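# Lift the plastic card from the box and hold it

## Task

Raise the plastic card off the box and keep it motionless above the table, held between contacts on two opposite sides, with every part of the card at least three finger-widths above the height where it rested on the box. While the card is airborne, never press its edges toward each other hard enough that a real card would bend; doing so fails the task immediately. The task also fails if any hand motor still shows moving in hand_stopped_by when the scene ends.

## Robot and tools

Robot: one six-joint arm carrying a five-finger right hand. Scene frame: origin on the table top directly under the arm base, +z up, +y to the left when facing along +x. The base may be slightly tilted. Positions are in metres, orientation is a quaternion in w,x,y,z order, and velocities are in m/s and rad/s. At long reach the printed position can be off.

Hand point: a point fixed to the palm, 0.05 m in front of it, where the index pad and thumb tip meet in a pinch. Its axes: +z runs along the straightened fingers, +y points out of the palm, and +x runs across the palm toward the little finger. Straight fingers extend 0.06 to 0.07 m past the point along +z. Across the palm the hand spans 0.08 m on the little-finger side. On the thumb side it spans 0.02 m with the thumb turned in front of the palm and up to 0.09 m otherwise. A wrist bracket on the little-finger side sits 0.03 m beyond the point along +y and 0.11 m across, and it can collide with things.

The row: every command is one list of 14 numbers, each within -1 to 1, in this order: dx, dy, dz, rx, ry, rz, little, ring, middle, index, thumb_bend, thumb_turn, force_limit, speed.
- dx..rz are an offset, not a pose. They are measured in the hand point's own axes from its pose in the most recent result that reported it. If no result in this scene has reported it yet, or for the second or later call within one reply, they are measured from the robot's position when the action begins. 1.0 equals 0.6 m or 180 degrees. rx, ry, rz form a single rotation vector. Every row in an action is measured from that same reference, not from the row before. All zeros therefore drives back to the reference; it does not hold the arm in place.
- little, ring, middle, index, thumb_bend are absolute targets: +1 straight/open, -1 fully curled/closed. thumb_turn: +1 beside the palm, -1 in front of it facing the fingers. A pinch is roughly index -0.22, thumb_bend -0.75, thumb_turn -0.57.
- force_limit maps linearly from about 0 N at -1 to 10 N fingertip force at +1 (15 N for the two thumb motors). It only stops closing motion.
- speed maps linearly from nearly zero at -1 to full at +1. At full speed a complete finger travel takes 0.6 s. For a soft grip, close at -0.9 or slower, because fast fingers overshoot the limit.

Motion limits: each control step, the commanded pose is clipped to within 100 mm and 16 degrees of the measured pose. After an action ends, the arm continues only to the last clipped pose, so check the result and send the remainder. Commands are smoothed with about 0.17 s lag, and joint speed and acceleration are capped.

execute_actions: argument actions is a list with zero or one entry. An empty list only reports the state. An action is {"rows": [up to 15 rows], "steps": 1-15}, default 15. Each row lasts one 1/30 s step, and the last row repeats if rows run out. A wait is {"steps": n} with n up to 300. It counts from the previous result, and your reply time is included in that count. The optional pictures boolean controls images. A refused call moves nothing.

move: argument target is one 14-number row, using the same offset rule. The hand point follows a straight path lasting 0.5 to 10 s and turns the shorter way. speed is in m/s, from 0.002 to 0.5, default 0.25. Rotation rate is capped at twice that value in rad/s. The hand numbers in the row are sent at the start. The path does not slow for obstacles, and the arm can lag, stray or overshoot the speed, especially when near full extension.

Optional stop_force (9 to 40 N) ends the path when the wrist sensor reads that much extra push against the motion for two steps in a row. The arm then backs off two steps and holds. It is refused during the first 0.2 s of a scene. It is measured along the line to the target, so do not rely on it for turning moves. Omit it when moving away from a surface you are pressing on. The peak force can still reach double the setting, and only a very slow approach avoids faults. The result adds a move: line. Possible endings are done, off_target, moving, held, fault, or contact (the stop_force triggered). limits=paced means the pose was clipped; limits=held means a check blocked some steps. The line also gives the distance from the target.

wait: seconds, from 0 to 10. Nothing new is sent.
zoom_image: camera (cam_head_left, cam_head_right, cam_high, cam_low, cam_wrist; each 504x504) and region [x0, y0, x1, y1] in pixels from the top-left corner, at most 504 by 504.
show_instructions: no arguments. Shows the reference images.
finished_scene: scene, an integer. Ends the scene for good and reports success.

Results: a state line with pose and velocities. Hand fields list six values in motor order: hand_measured (position on the target scale), hand_stopped_by (moving, target, force, stalled, fault), hand_load_n (fingertip load, positive when pushed open), plus hand_force_limit and hand_speed. "Hand target" shows where the controller is driving the hand point. "pose unreachable" and HELD mark steps that the clearance check altered or blocked. There are also joint torques (noisy and offset) and wrist force/torque in hand point axes. These have offsets up to about 4 N, and each axis saturates near 50 N. MOTOR HOT warns at 70 °C, and at 85 °C the brakes engage for minutes.

Finger behaviour: a motor starts only when its target changes by 0.01 or more. It stops on arrival or at force_limit and then locks, holding at least 15 N. If blocked, it reads moving until the expected travel time ends, then stalled. To grip harder, raise force_limit and send a target further closed than the measured position. To release, send a more open target. A dropped object shows as loads falling near zero. Make sure no motor reads moving at the end.

Avoid: pressing past a contact with this stiff arm. A joint torque above 133 N m (shoulder and elbow) or 24.9 N m (wrists), or an outside force of 150 N, stops the arm for 10 s. Also avoid fast impacts, bending the card, dropping it, and knocking anything off the table. Loose objects may occasionally be nudged by an outside push.

Each tool is called after "Emit:" as a command line: name --argument value for each argument, lists and objects as JSON in quotes; but a table of rows of numbers goes row by row, as --pt "numbers of a row", without its own name.

Reference images:

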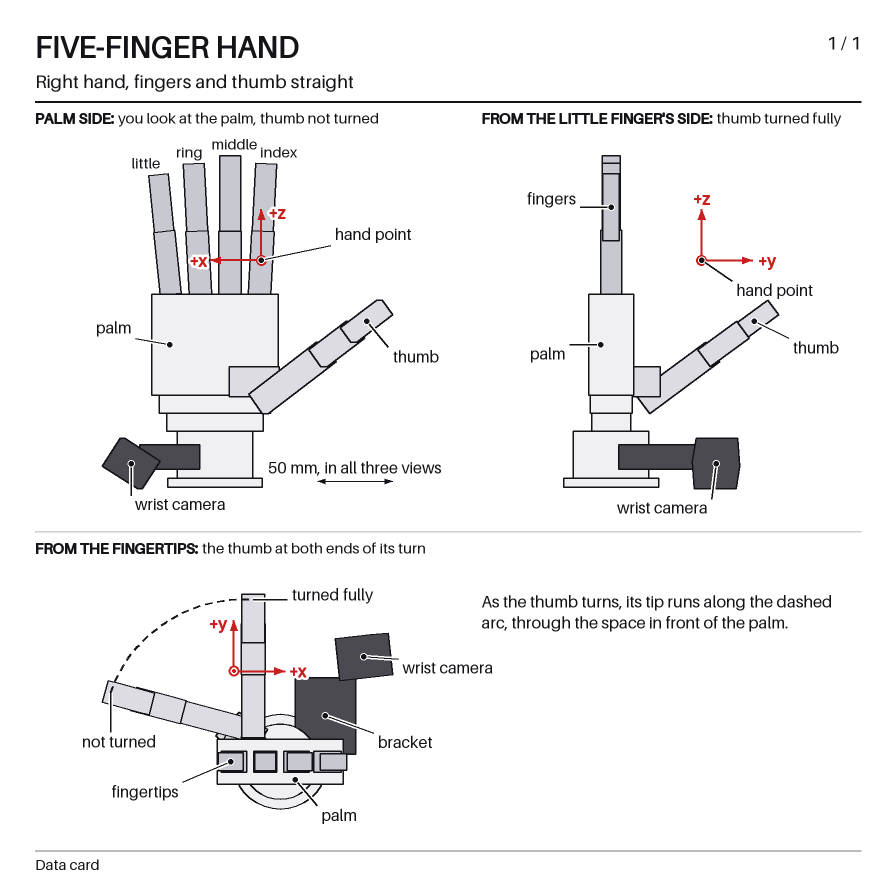

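## Session

Emit:
execute_actions --actions '[]'

Scene clock: 0.00 s of 6000.00 s.
end_effector_position=(+0.3577, +0.1516, +0.2441) hand_measured=(+1.000, +1.000, +1.000, +1.000, +1.000, +1.000) hand_load_n=(+0.0, +0.0, +0.0, +0.0, +0.0, +0.0) hand_stopped_by=(target, target, target, target, target, target) hand_force_limit=0.00 hand_speed=-0.80 end_effector_quat_wxyz=(-0.568, +0.326, +0.675, -0.339) end_effector_velocity=(+0.000, -0.001, -0.000) end_effector_angular_velocity=(-0.001, -0.000, +0.001)
Joint positions: [ 0.138 -0.859  1.459  2.352  1.611 -0.602]
Joint velocities: [-0.001  0.    -0.    -0.     0.002  0.   ]
Joint torques (N m, as the arm reports them, + toward a larger angle): no reading
Motor temperatures (°C, as the motors report them): [26 27 24 34 32 31]
Wrist force (N, on the end effector, along its own x y z axes, offset not removed): no reading
Wrist torque (N m, same axes, about the end effector's origin, offset not removed): no reading
Hand target: +0.358, +0.152, +0.244; -0.568, +0.326, +0.675, -0.339

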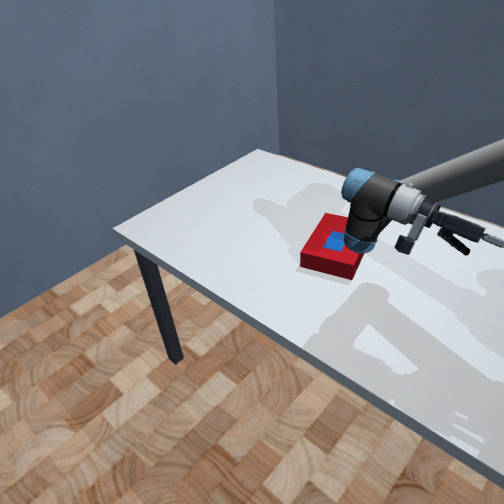

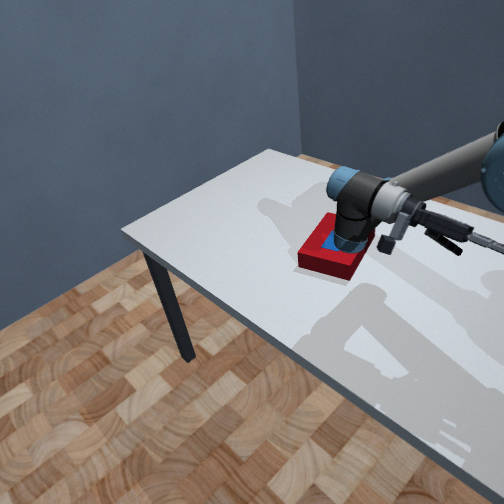

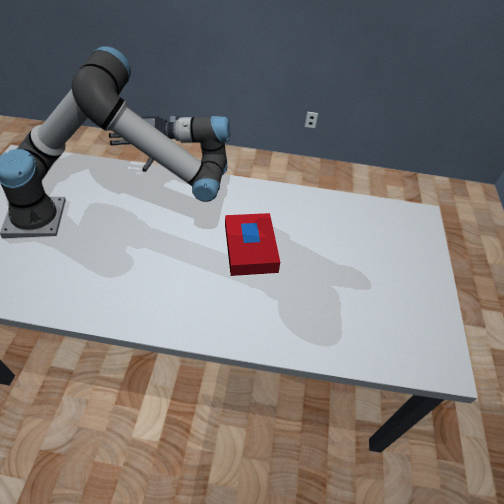

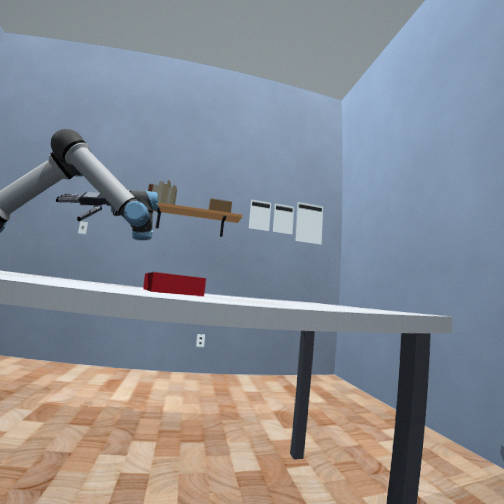

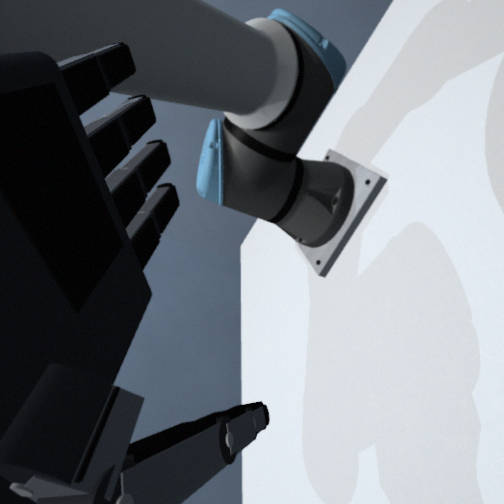

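Emit:
zoom_image --camera "cam_high" --region '[200, 195, 300, 295]'

Emit:
zoom_image --camera "cam_low" --region '[125, 235, 225, 335]'

Emit:
zoom_image --camera "cam_head_left" --region '[285, 195, 385, 295]'

Region (200, 195, 300, 295) of cam_high's 504x504 image, scaled by 5.040, with more detail than that image has.

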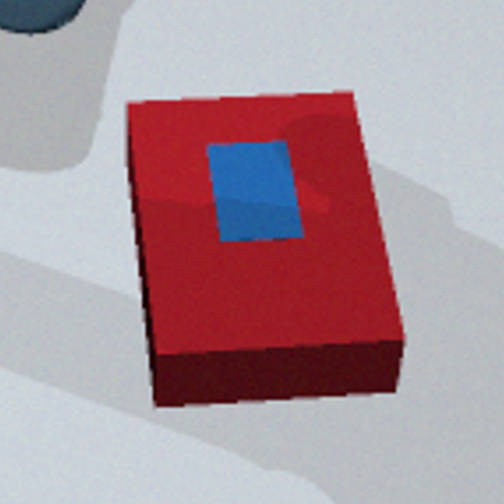

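Region (125, 235, 225, 335) of cam_low's 504x504 image, scaled by 5.040, with more detail than that image has.

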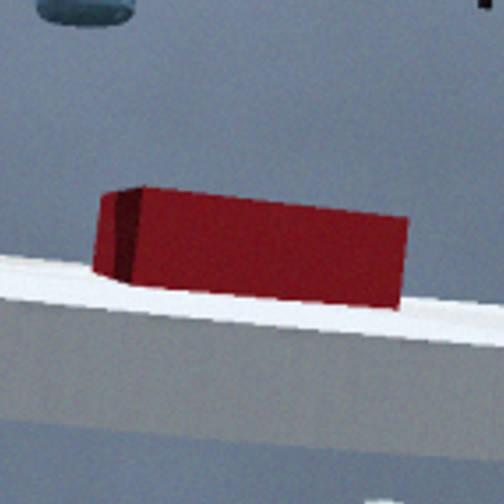

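Region (285, 195, 385, 295) of cam_head_left's 504x504 image, scaled by 5.040, with more detail than that image has.

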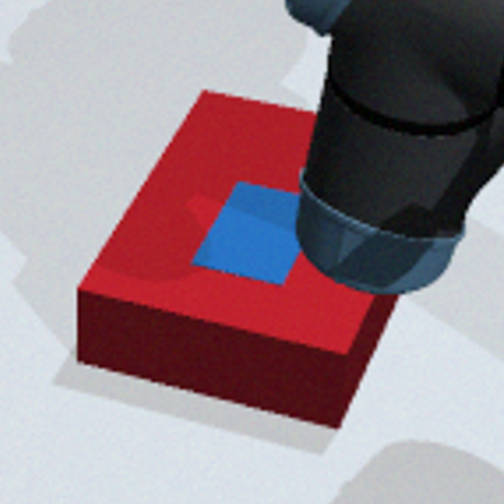

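Emit:
move --target '[-0.18,-0.0855,-0.3025,-0.428,-0.175,0.101,-1,-1,1,1,1,1,0,1]' --speed 0.4

Emit:
move --target '[0,0,0,0,0,0.98,-1,-1,1,1,1,1,0,1]' --speed 0.5

Scene clock: 34.50 s of 6000.00 s.
end_effector_position=(+0.5490, +0.0499, +0.2499) hand_measured=(-1.000, -1.000, +1.000, +1.000, +1.000, +1.000) hand_load_n=(+0.0, +0.0, +0.0, +0.0, +0.0, +0.0) hand_stopped_by=(target, target, target, target, target, target) hand_force_limit=0.00 hand_speed=1.00 end_effector_quat_wxyz=(-0.002, +0.601, +0.799, +0.000) end_effector_velocity=(+0.002, -0.001, +0.000) end_effector_angular_velocity=(-0.002, -0.016, -0.002)
Joint positions: [-0.086 -1.221  1.34   1.396  1.541 -0.46 ]
Joint velocities: [-0.002 -0.006  0.007 -0.016 -0.001  0.001]
Joint torques (N m, as the arm reports them, + toward a larger angle): [ -9.27 -43.17  -5.24   0.38  -0.94   1.72]
Motor temperatures (°C, as the motors report them): [26 27 24 34 32 31]
Wrist force (N, on the end effector, along its own x y z axes, offset not removed): [-1.7 1.0 1.2]
Wrist torque (N m, same axes, about the end effector's origin, offset not removed): [0.16 0.17 -0.06]
Hand target: +0.549, +0.050, +0.250; -0.001, +0.601, +0.799, +0.001
Off the commanded pose: 0.001 m, 0 deg.
After step 90, 29.00 s passed at rest.
move: done
camera_calibration (this result's frames):
cam_wrist: T_world_to_cam=[[0.987921, 0.149343, -0.0413444, -0.529766], [0.146553, -0.813762, 0.562417, -0.187338], [0.0503485, -0.561683, -0.825819, 0.333305], [0, 0, 0, 1]] pos_world=[0.53404, 0.11388, 0.358709]

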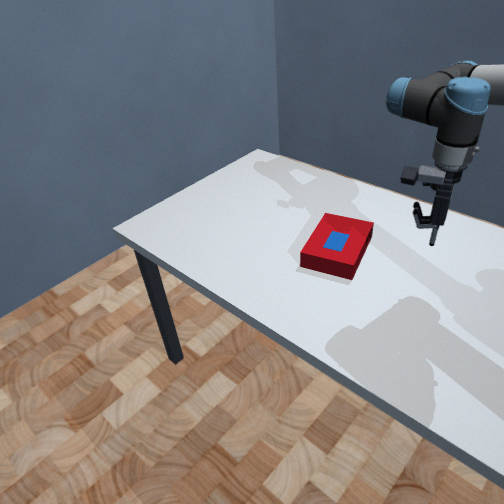

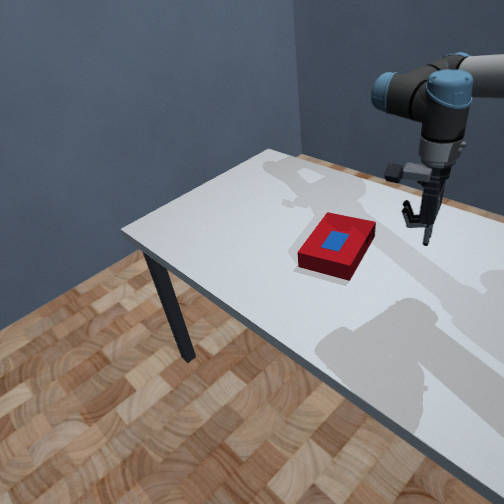

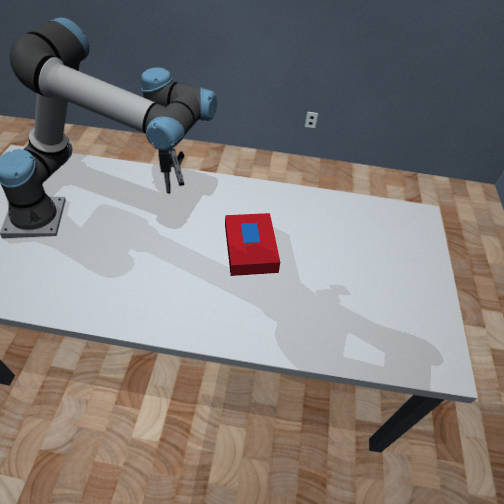

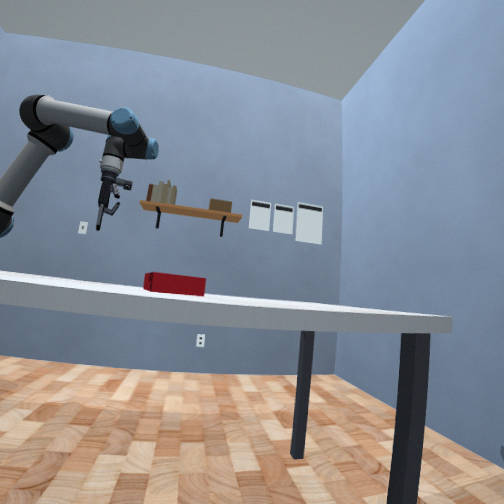

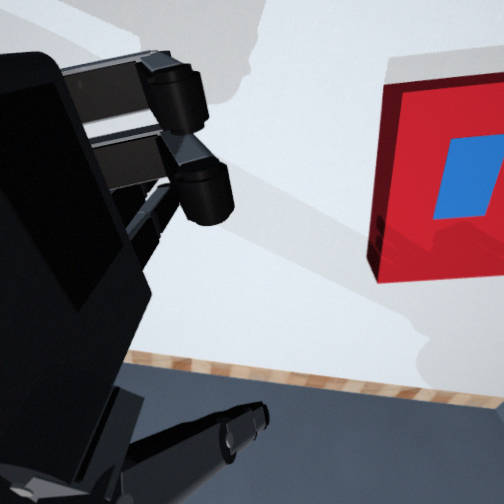

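Scene clock: 38.27 s of 6000.00 s.
end_effector_position=(+0.5492, +0.0501, +0.2502) hand_measured=(-1.000, -1.000, +1.000, +1.000, +1.000, +1.000) hand_load_n=(+0.0, +0.0, +0.0, +0.0, +0.0, +0.0) hand_stopped_by=(target, target, target, target, target, target) hand_force_limit=0.00 hand_speed=1.00 end_effector_quat_wxyz=(-0.000, +0.818, -0.575, -0.002) end_effector_velocity=(-0.000, +0.000, -0.000) end_effector_angular_velocity=(-0.001, +0.001, -0.015)
Joint positions: [-0.081 -0.849  0.744  1.621  1.541  2.622]
Joint velocities: [-0.001 -0.001  0.003 -0.001  0.002  0.015]
Joint torques (N m, as the arm reports them, + toward a larger angle): [ -8.86 -56.22  -4.08   0.88   1.27   1.51]
Motor temperatures (°C, as the motors report them): [26 27 24 34 32 31]
Wrist force (N, on the end effector, along its own x y z axes, offset not removed): [-1.6 0.4 -0.2]
Wrist torque (N m, same axes, about the end effector's origin, offset not removed): [0.16 0.23 -0.01]
Hand target: +0.549, +0.050, +0.250; -0.000, +0.818, -0.575, -0.002
Off the commanded pose: 0.000 m, 0 deg.
move: done
camera_calibration (this result's frames):
cam_wrist: T_world_to_cam=[[-0.976469, -0.212653, -0.0358743, 0.565641], [-0.194978, 0.799449, 0.568212, -0.0820751], [-0.0921525, 0.561836, -0.8221, 0.354638], [0, 0, 0, 1]] pos_world=[0.569009, -0.0133478, 0.358476]

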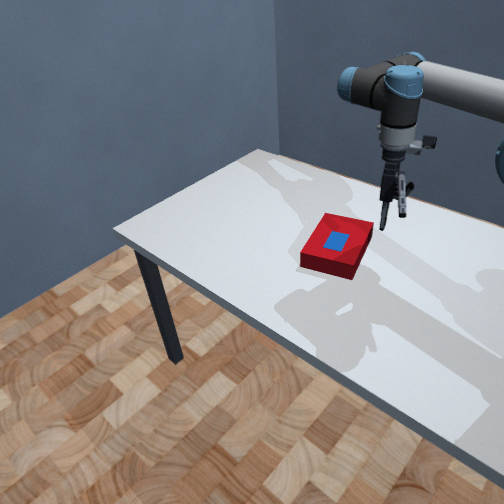

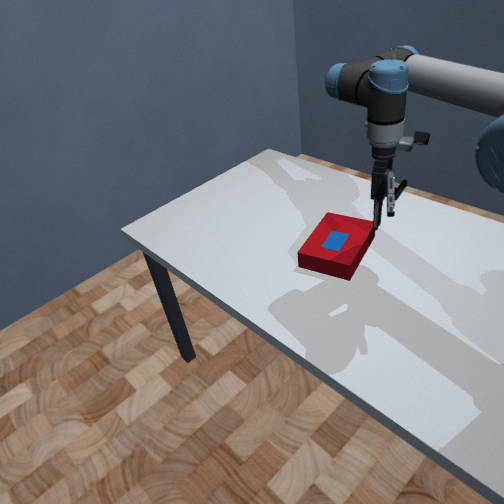

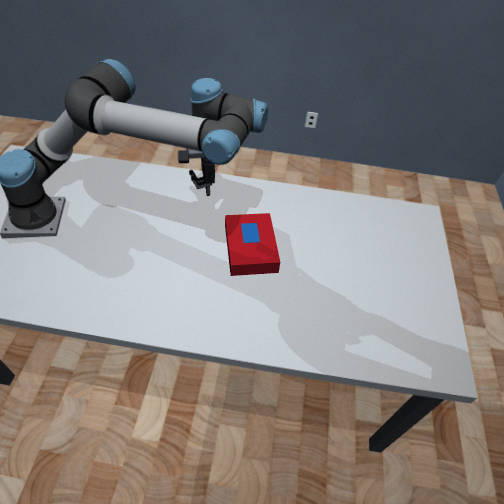

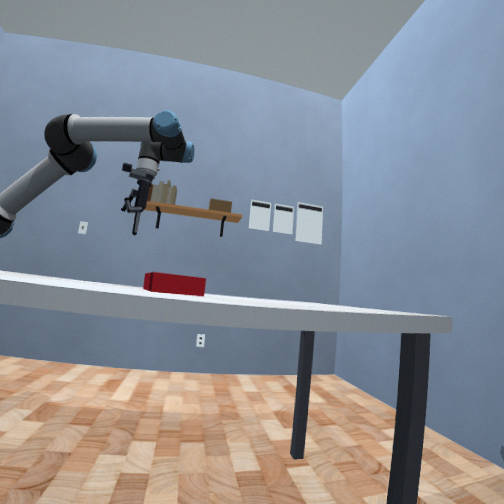

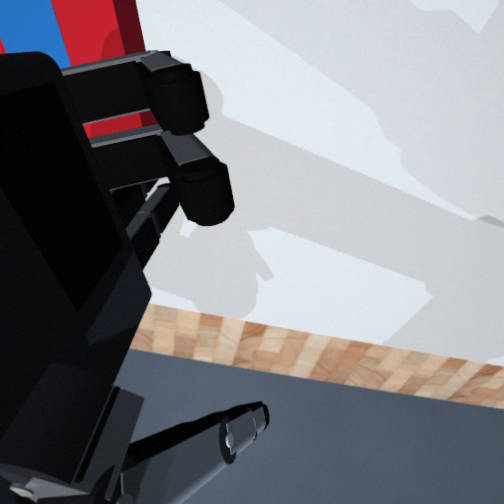

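Emit:
move --target '[0.0447,-0.168,0.25,0.25,0.008,0.019,1,1,1,1,1,1,0,1]' --speed 0.2

Emit:
zoom_image --camera "cam_low" --region '[100, 200, 220, 320]'

Emit:
zoom_image --camera "cam_head_left" --region '[285, 170, 405, 290]'

Scene clock: 49.17 s of 6000.00 s.
end_effector_position=(+0.6525, +0.0597, +0.0999) hand_measured=(+1.000, +1.000, +1.000, +1.000, +1.000, +1.000) hand_load_n=(+0.0, +0.0, +0.0, +0.0, +0.0, +0.0) hand_stopped_by=(target, target, target, target, target, target) hand_force_limit=0.00 hand_speed=1.00 end_effector_quat_wxyz=(-0.306, +0.739, -0.555, +0.227) end_effector_velocity=(+0.001, -0.000, -0.002) end_effector_angular_velocity=(+0.004, -0.011, -0.003)
Joint positions: [-0.196 -1.079  1.436  0.454  1.15   2.74 ]
Joint velocities: [-0.002 -0.001  0.01  -0.021 -0.004  0.006]
Joint torques (N m, as the arm reports them, + toward a larger angle): [ -9.12 -47.59  -3.38  -0.93  -1.58   1.48]
Motor temperatures (°C, as the motors report them): [26 27 24 34 32 31]
Wrist force (N, on the end effector, along its own x y z axes, offset not removed): [-2.2 0.1 0.6]
Wrist torque (N m, same axes, about the end effector's origin, offset not removed): [0.02 0.18 -0.13]
Hand target: +0.653, +0.060, +0.100; -0.307, +0.739, -0.555, +0.227
Off the commanded pose: 0.000 m, 0 deg.
After step 90, 5.37 s passed at rest.
move: done
camera_calibration (this result's frames):
cam_wrist: T_world_to_cam=[[-0.686396, -0.0600069, -0.724748, 0.533653], [-0.552402, 0.691195, 0.465941, 0.265633], [0.472983, 0.720172, -0.507581, -0.174373], [0, 0, 0, 1]] pos_world=[0.595508, -0.0260026, 0.174487]

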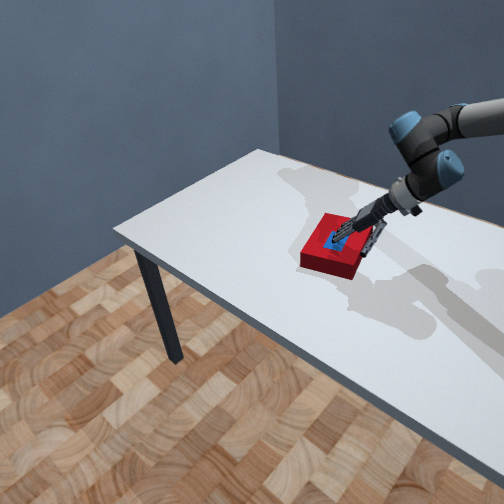

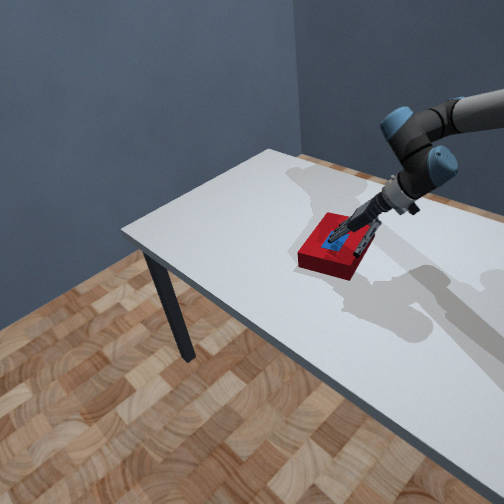

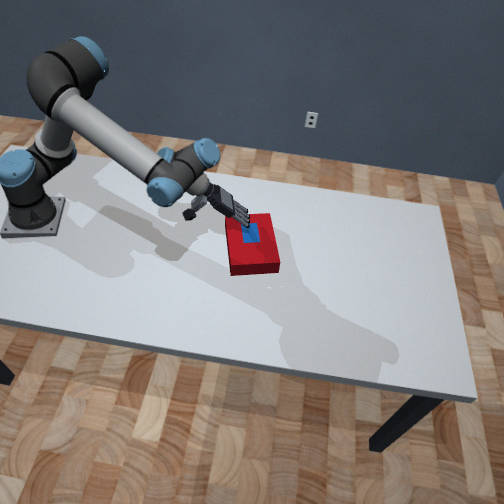

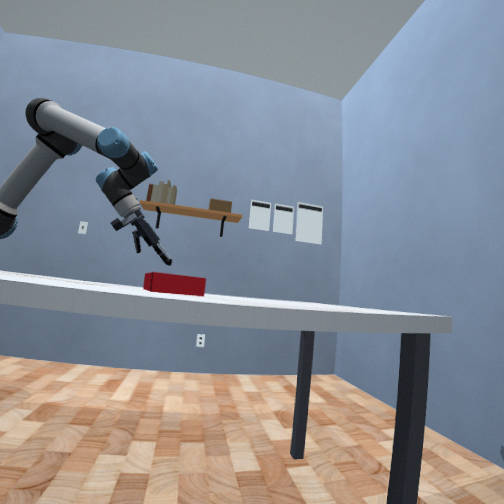

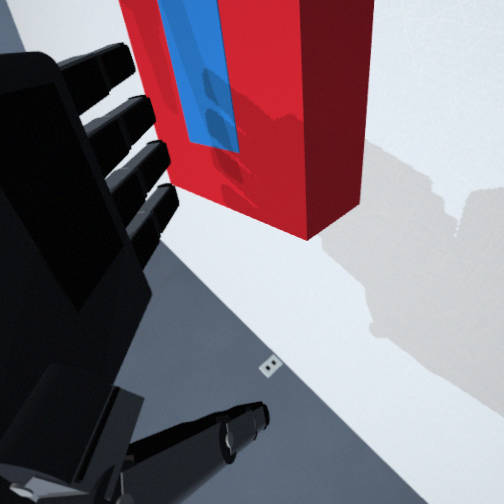

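Region (100, 200, 220, 320) of cam_low's 504x504 image, scaled by 4.200, with more detail than that image has.

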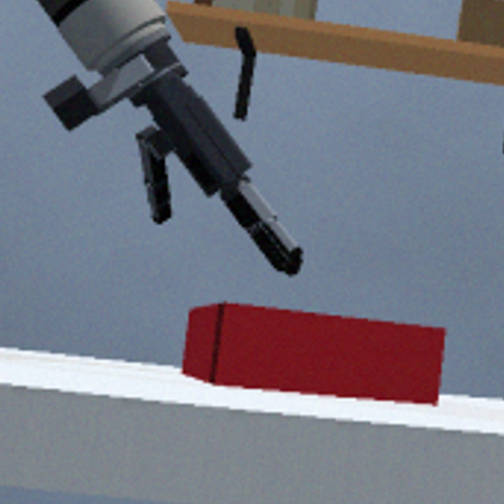

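Region (285, 170, 405, 290) of cam_head_left's 504x504 image, scaled by 4.200, with more detail than that image has.

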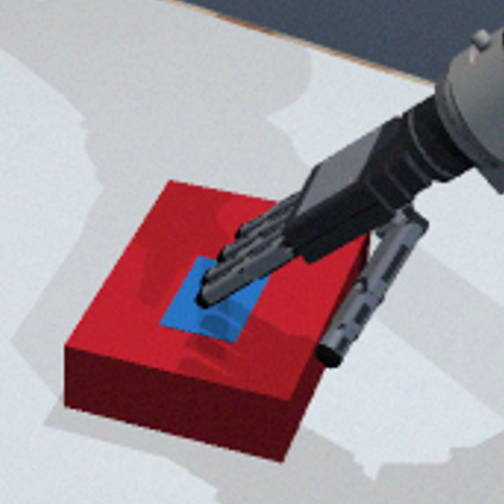

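Emit:
move --target '[0.07,-0.003,0.0666,0,0,0,1,1,1,1,1,1,0,1]' --speed 0.05

Emit:
zoom_image --camera "cam_low" --region '[100, 200, 220, 320]'

Emit:
zoom_image --camera "cam_head_left" --region '[285, 170, 405, 290]'

Scene clock: 57.70 s of 6000.00 s.
end_effector_position=(+0.6924, +0.0279, +0.0729) hand_measured=(+1.000, +1.000, +1.000, +1.000, +1.000, +1.000) hand_load_n=(+0.0, +0.0, +0.0, +0.0, +0.0, +0.0) hand_stopped_by=(target, target, target, target, target, target) hand_force_limit=0.00 hand_speed=1.00 end_effector_quat_wxyz=(-0.306, +0.739, -0.555, +0.227) end_effector_velocity=(+0.002, -0.002, -0.001) end_effector_angular_velocity=(-0.002, -0.000, +0.000)
Joint positions: [-0.23  -0.955  1.308  0.47   1.127  2.713]
Joint velocities: [-0.001  0.004 -0.006  0.002  0.001 -0.003]
Joint torques (N m, as the arm reports them, + toward a larger angle): [ -9.98 -35.81 -31.24   3.4   -1.64  -2.04]
Motor temperatures (°C, as the motors report them): [26 27 24 34 32 31]
Wrist force (N, on the end effector, along its own x y z axes, offset not removed): [-2.7 -0.5 0.4]
Wrist torque (N m, same axes, about the end effector's origin, offset not removed): [-0.01 0.38 -0.13]
Hand target: +0.693, +0.028, +0.073; -0.306, +0.739, -0.555, +0.227
Off the commanded pose: 0.000 m, 0 deg.
After step 90, 3.93 s passed at rest.
move: done
camera_calibration (this result's frames):
cam_wrist: T_world_to_cam=[[-0.686347, -0.0599627, -0.724798, 0.539517], [-0.55242, 0.691187, 0.465932, 0.322256], [0.473033, 0.720184, -0.507519, -0.184102], [0, 0, 0, 1]] pos_world=[0.635403, -0.0578014, 0.147457]

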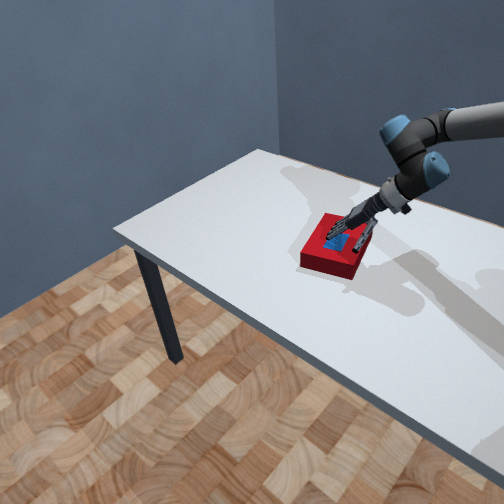

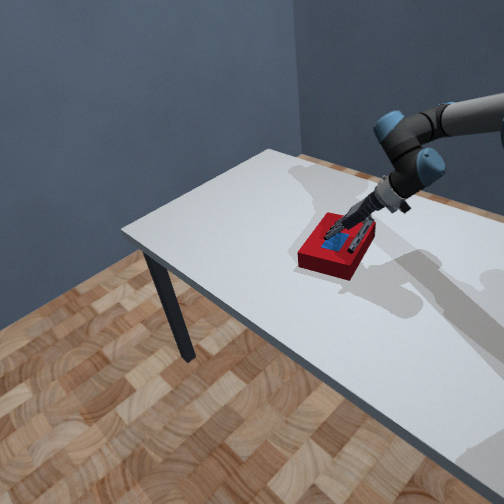

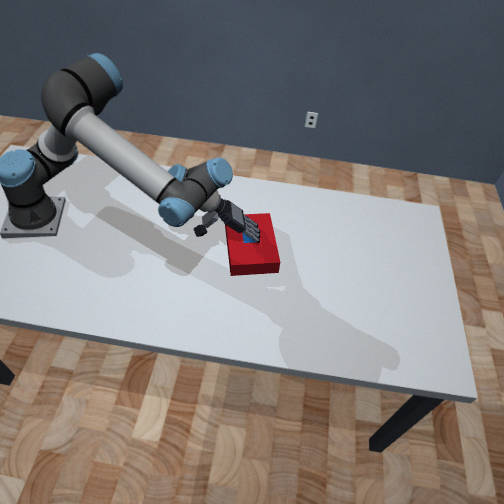

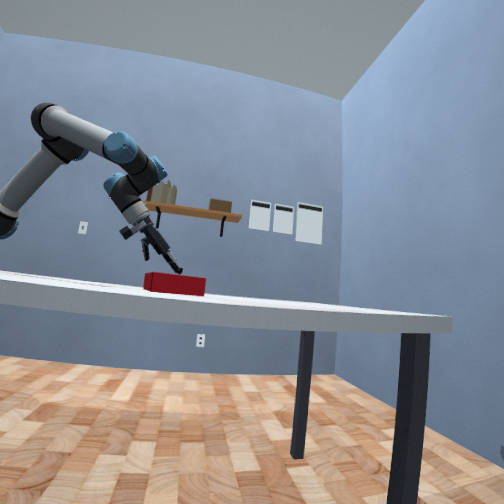

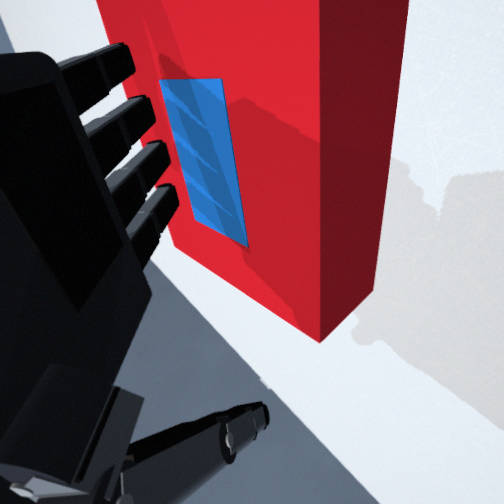

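Region (100, 200, 220, 320) of cam_low's 504x504 image, scaled by 4.200, with more detail than that image has.

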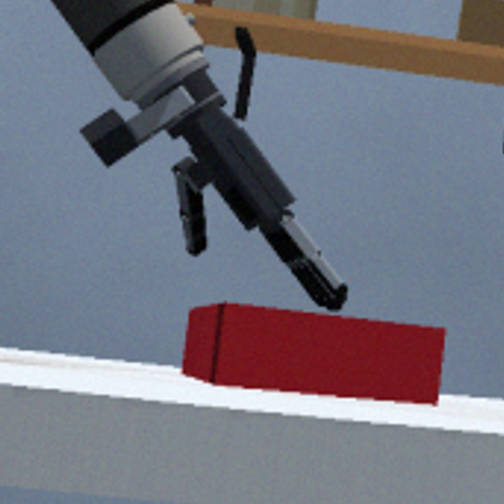

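Region (285, 170, 405, 290) of cam_head_left's 504x504 image, scaled by 4.200, with more detail than that image has.

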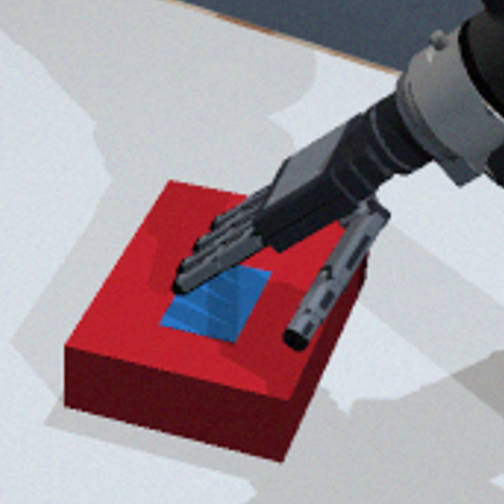

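Emit:
move --target '[0,0.008,0.008,0,0,0,1,1,0.5,0.5,1,1,-0.2,-0.9]' --speed 0.02

Scene clock: 61.00 s of 6000.00 s.
end_effector_position=(+0.6924, +0.0279, +0.0663) hand_measured=(+1.000, +1.000, +0.932, +0.880, +1.000, +1.000) hand_load_n=(+0.0, +0.0, +17.5, +6.0, +0.0, +0.0) hand_stopped_by=(target, target, force, force, target, target) hand_force_limit=-0.20 hand_speed=-0.90 end_effector_quat_wxyz=(-0.306, +0.739, -0.555, +0.227) end_effector_velocity=(-0.000, +0.000, -0.001) end_effector_angular_velocity=(+0.001, +0.002, +0.001)
Joint positions: [-0.229 -0.949  1.315  0.456  1.127  2.713]
Joint velocities: [-0.     0.001  0.001 -0.001 -0.001 -0.   ]
Joint torques (N m, as the arm reports them, + toward a larger angle): [12.1  -0.18 13.63  1.12  4.21  1.39]
Motor temperatures (°C, as the motors report them): [26 27 24 34 32 31]
Wrist force (N, on the end effector, along its own x y z axes, offset not removed): [-1.9 -26.8 -41.8]
Wrist torque (N m, same axes, about the end effector's origin, offset not removed): [3.86 1.16 -0.52]
Hand target: +0.692, +0.028, +0.066; -0.306, +0.739, -0.555, +0.227
Off the commanded pose: 0.000 m, 0 deg.
move: done
camera_calibration (this result's frames):
cam_wrist: T_world_to_cam=[[-0.686203, -0.0599853, -0.724933, 0.534636], [-0.552525, 0.691184, 0.465813, 0.325428], [0.47312, 0.720185, -0.507435, -0.187539], [0, 0, 0, 1]] pos_world=[0.635403, -0.0577975, 0.140823]

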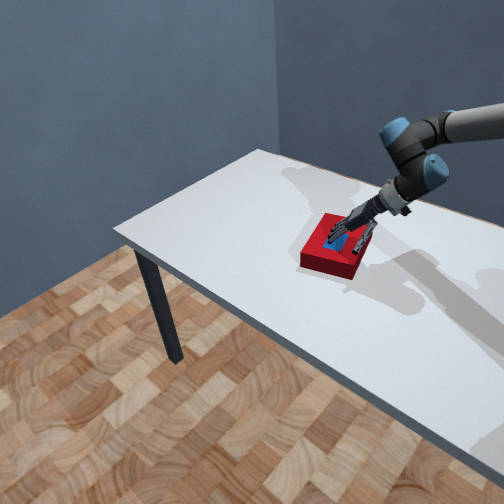

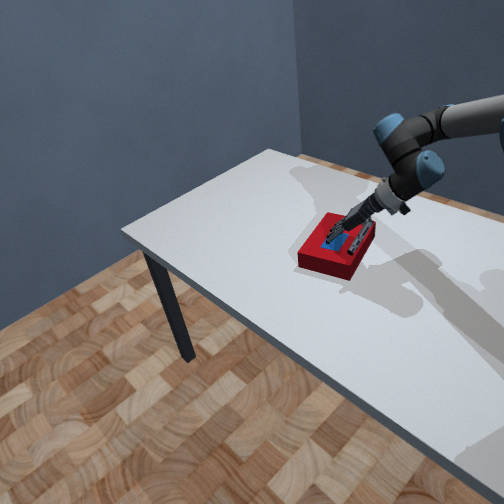

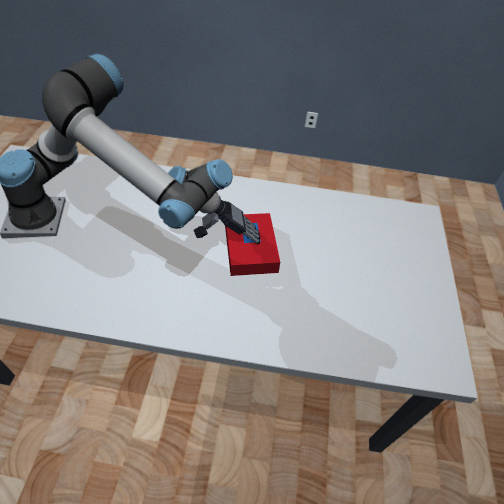

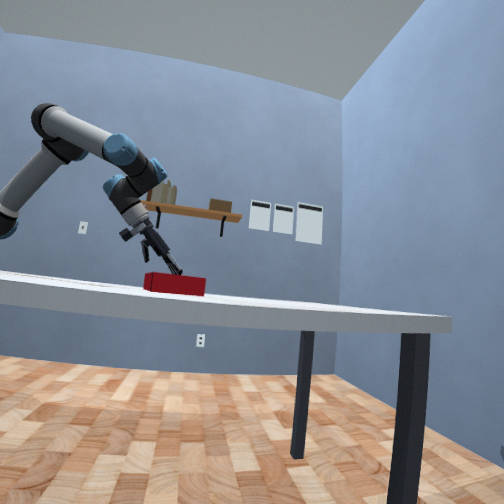

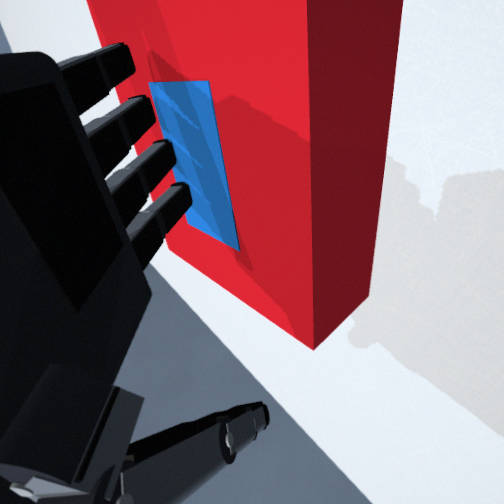

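Too hard; raise 2 mm and re-close gently.

Emit:
move --target '[0,-0.0025,-0.0025,0,0,0,1,1,0.5,0.5,1,1,-0.6,-0.95]' --speed 0.01

Emit:
move --target '[0,0,0,0,0,0,1,1,0.45,0.45,1,1,-0.6,-0.95]' --speed 0.01

Scene clock: 64.40 s of 6000.00 s.
end_effector_position=(+0.6924, +0.0280, +0.0681) hand_measured=(+1.000, +1.000, +0.932, +0.880, +1.000, +1.000) hand_load_n=(+0.0, +0.0, +9.5, +0.0, +0.0, +0.0) hand_stopped_by=(target, target, force, force, target, target) hand_force_limit=-0.60 hand_speed=-0.95 end_effector_quat_wxyz=(-0.306, +0.739, -0.555, +0.227) end_effector_velocity=(+0.000, +0.000, +0.002) end_effector_angular_velocity=(-0.002, -0.002, +0.002)
Joint positions: [-0.229 -0.951  1.313  0.46   1.127  2.713]
Joint velocities: [ 0.    -0.003 -0.001  0.002  0.    -0.002]
Joint torques (N m, as the arm reports them, + toward a larger angle): [ -4.89 -46.27 -25.65   4.69   0.39  -2.2 ]
Motor temperatures (°C, as the motors report them): [26 27 24 34 32 31]
Wrist force (N, on the end effector, along its own x y z axes, offset not removed): [-1.6 -8.3 -3.8]
Wrist torque (N m, same axes, about the end effector's origin, offset not removed): [0.92 0.45 -0.23]
Hand target: +0.692, +0.028, +0.068; -0.306, +0.739, -0.555, +0.227
Off the commanded pose: 0.000 m, 0 deg.
move: done
camera_calibration (this result's frames):
cam_wrist: T_world_to_cam=[[-0.686444, -0.0599378, -0.724709, 0.536094], [-0.552344, 0.691192, 0.466014, 0.324339], [0.472981, 0.720181, -0.507571, -0.186532], [0, 0, 0, 1]] pos_world=[0.635372, -0.0577117, 0.142687]

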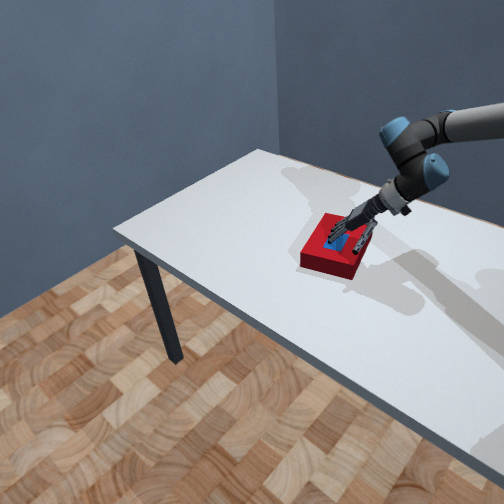

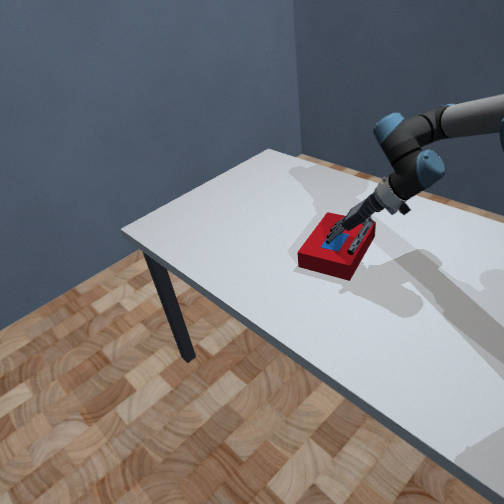

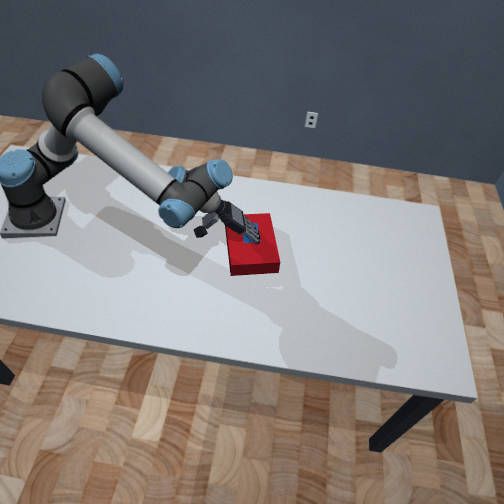

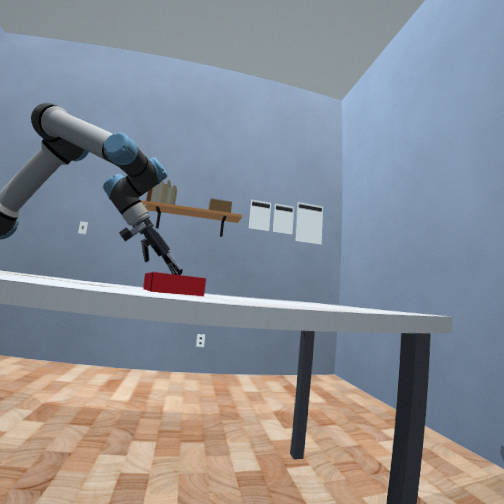

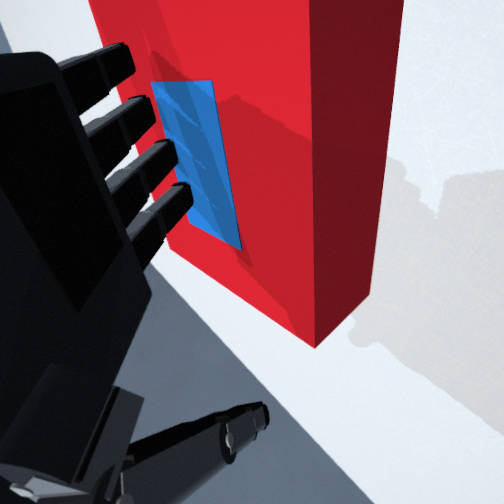

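Scene clock: 64.90 s of 6000.00 s.
end_effector_position=(+0.6924, +0.0280, +0.0682) hand_measured=(+1.000, +1.000, +0.932, +0.862, +1.000, +1.000) hand_load_n=(+0.0, +0.0, +8.0, +2.5, +0.0, +0.0) hand_stopped_by=(target, target, force, force, target, target) hand_force_limit=-0.60 hand_speed=-0.95 end_effector_quat_wxyz=(-0.306, +0.739, -0.555, +0.227) end_effector_velocity=(-0.000, -0.001, -0.000) end_effector_angular_velocity=(-0.001, +0.001, -0.001)
Joint positions: [-0.229 -0.951  1.313  0.46   1.127  2.713]
Joint velocities: [-0.     0.     0.     0.     0.001 -0.   ]
Joint torques (N m, as the arm reports them, + toward a larger angle): [ -3.48 -37.5  -18.1    2.58   0.01  -0.93]
Motor temperatures (°C, as the motors report them): [26 27 24 34 32 31]
Wrist force (N, on the end effector, along its own x y z axes, offset not removed): [-1.1 -9.9 -6.4]
Wrist torque (N m, same axes, about the end effector's origin, offset not removed): [1.01 0.33 -0.15]
Hand target: +0.692, +0.028, +0.068; -0.306, +0.739, -0.555, +0.227
Off the commanded pose: 0.000 m, 0 deg.
move: done
camera_calibration (this result's frames):
cam_wrist: T_world_to_cam=[[-0.686402, -0.0599944, -0.724744, 0.536117], [-0.552393, 0.691195, 0.465952, 0.32436], [0.472984, 0.720174, -0.507578, -0.186507], [0, 0, 0, 1]] pos_world=[0.635381, -0.0577142, 0.142744]

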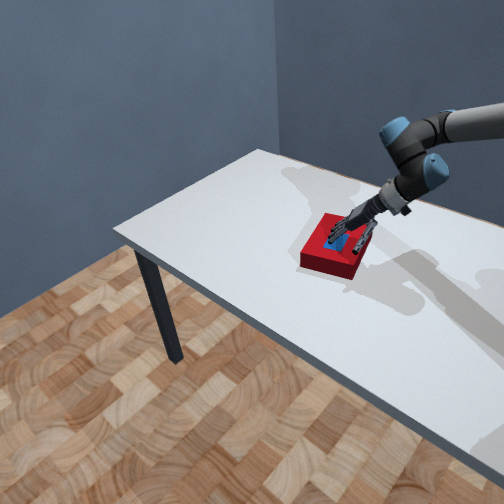

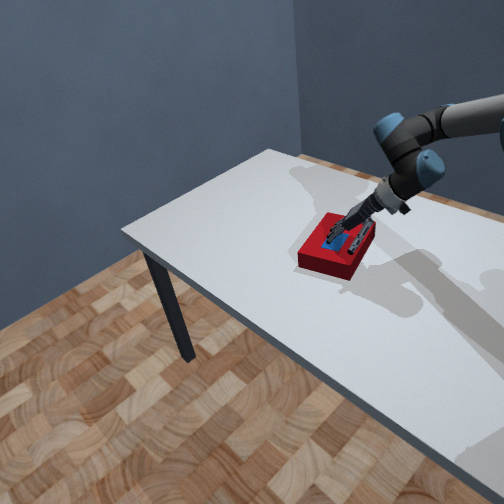

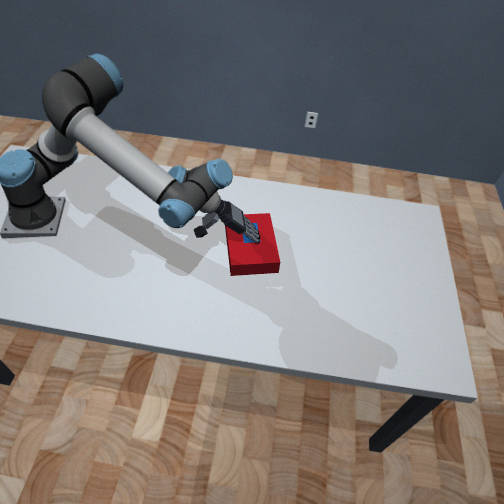

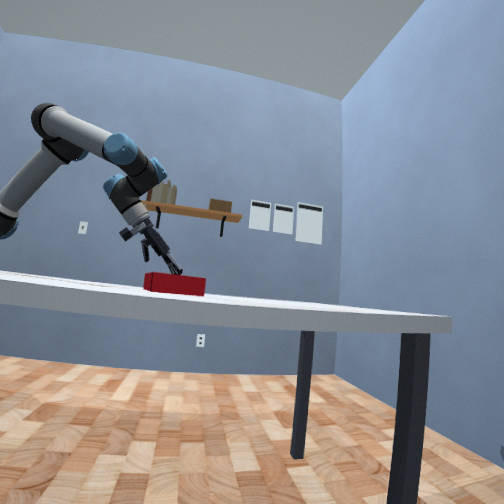

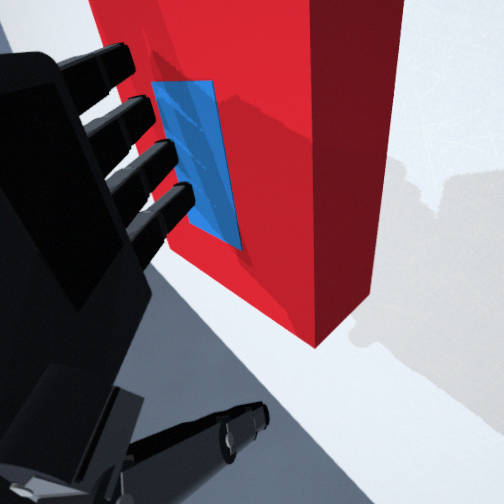

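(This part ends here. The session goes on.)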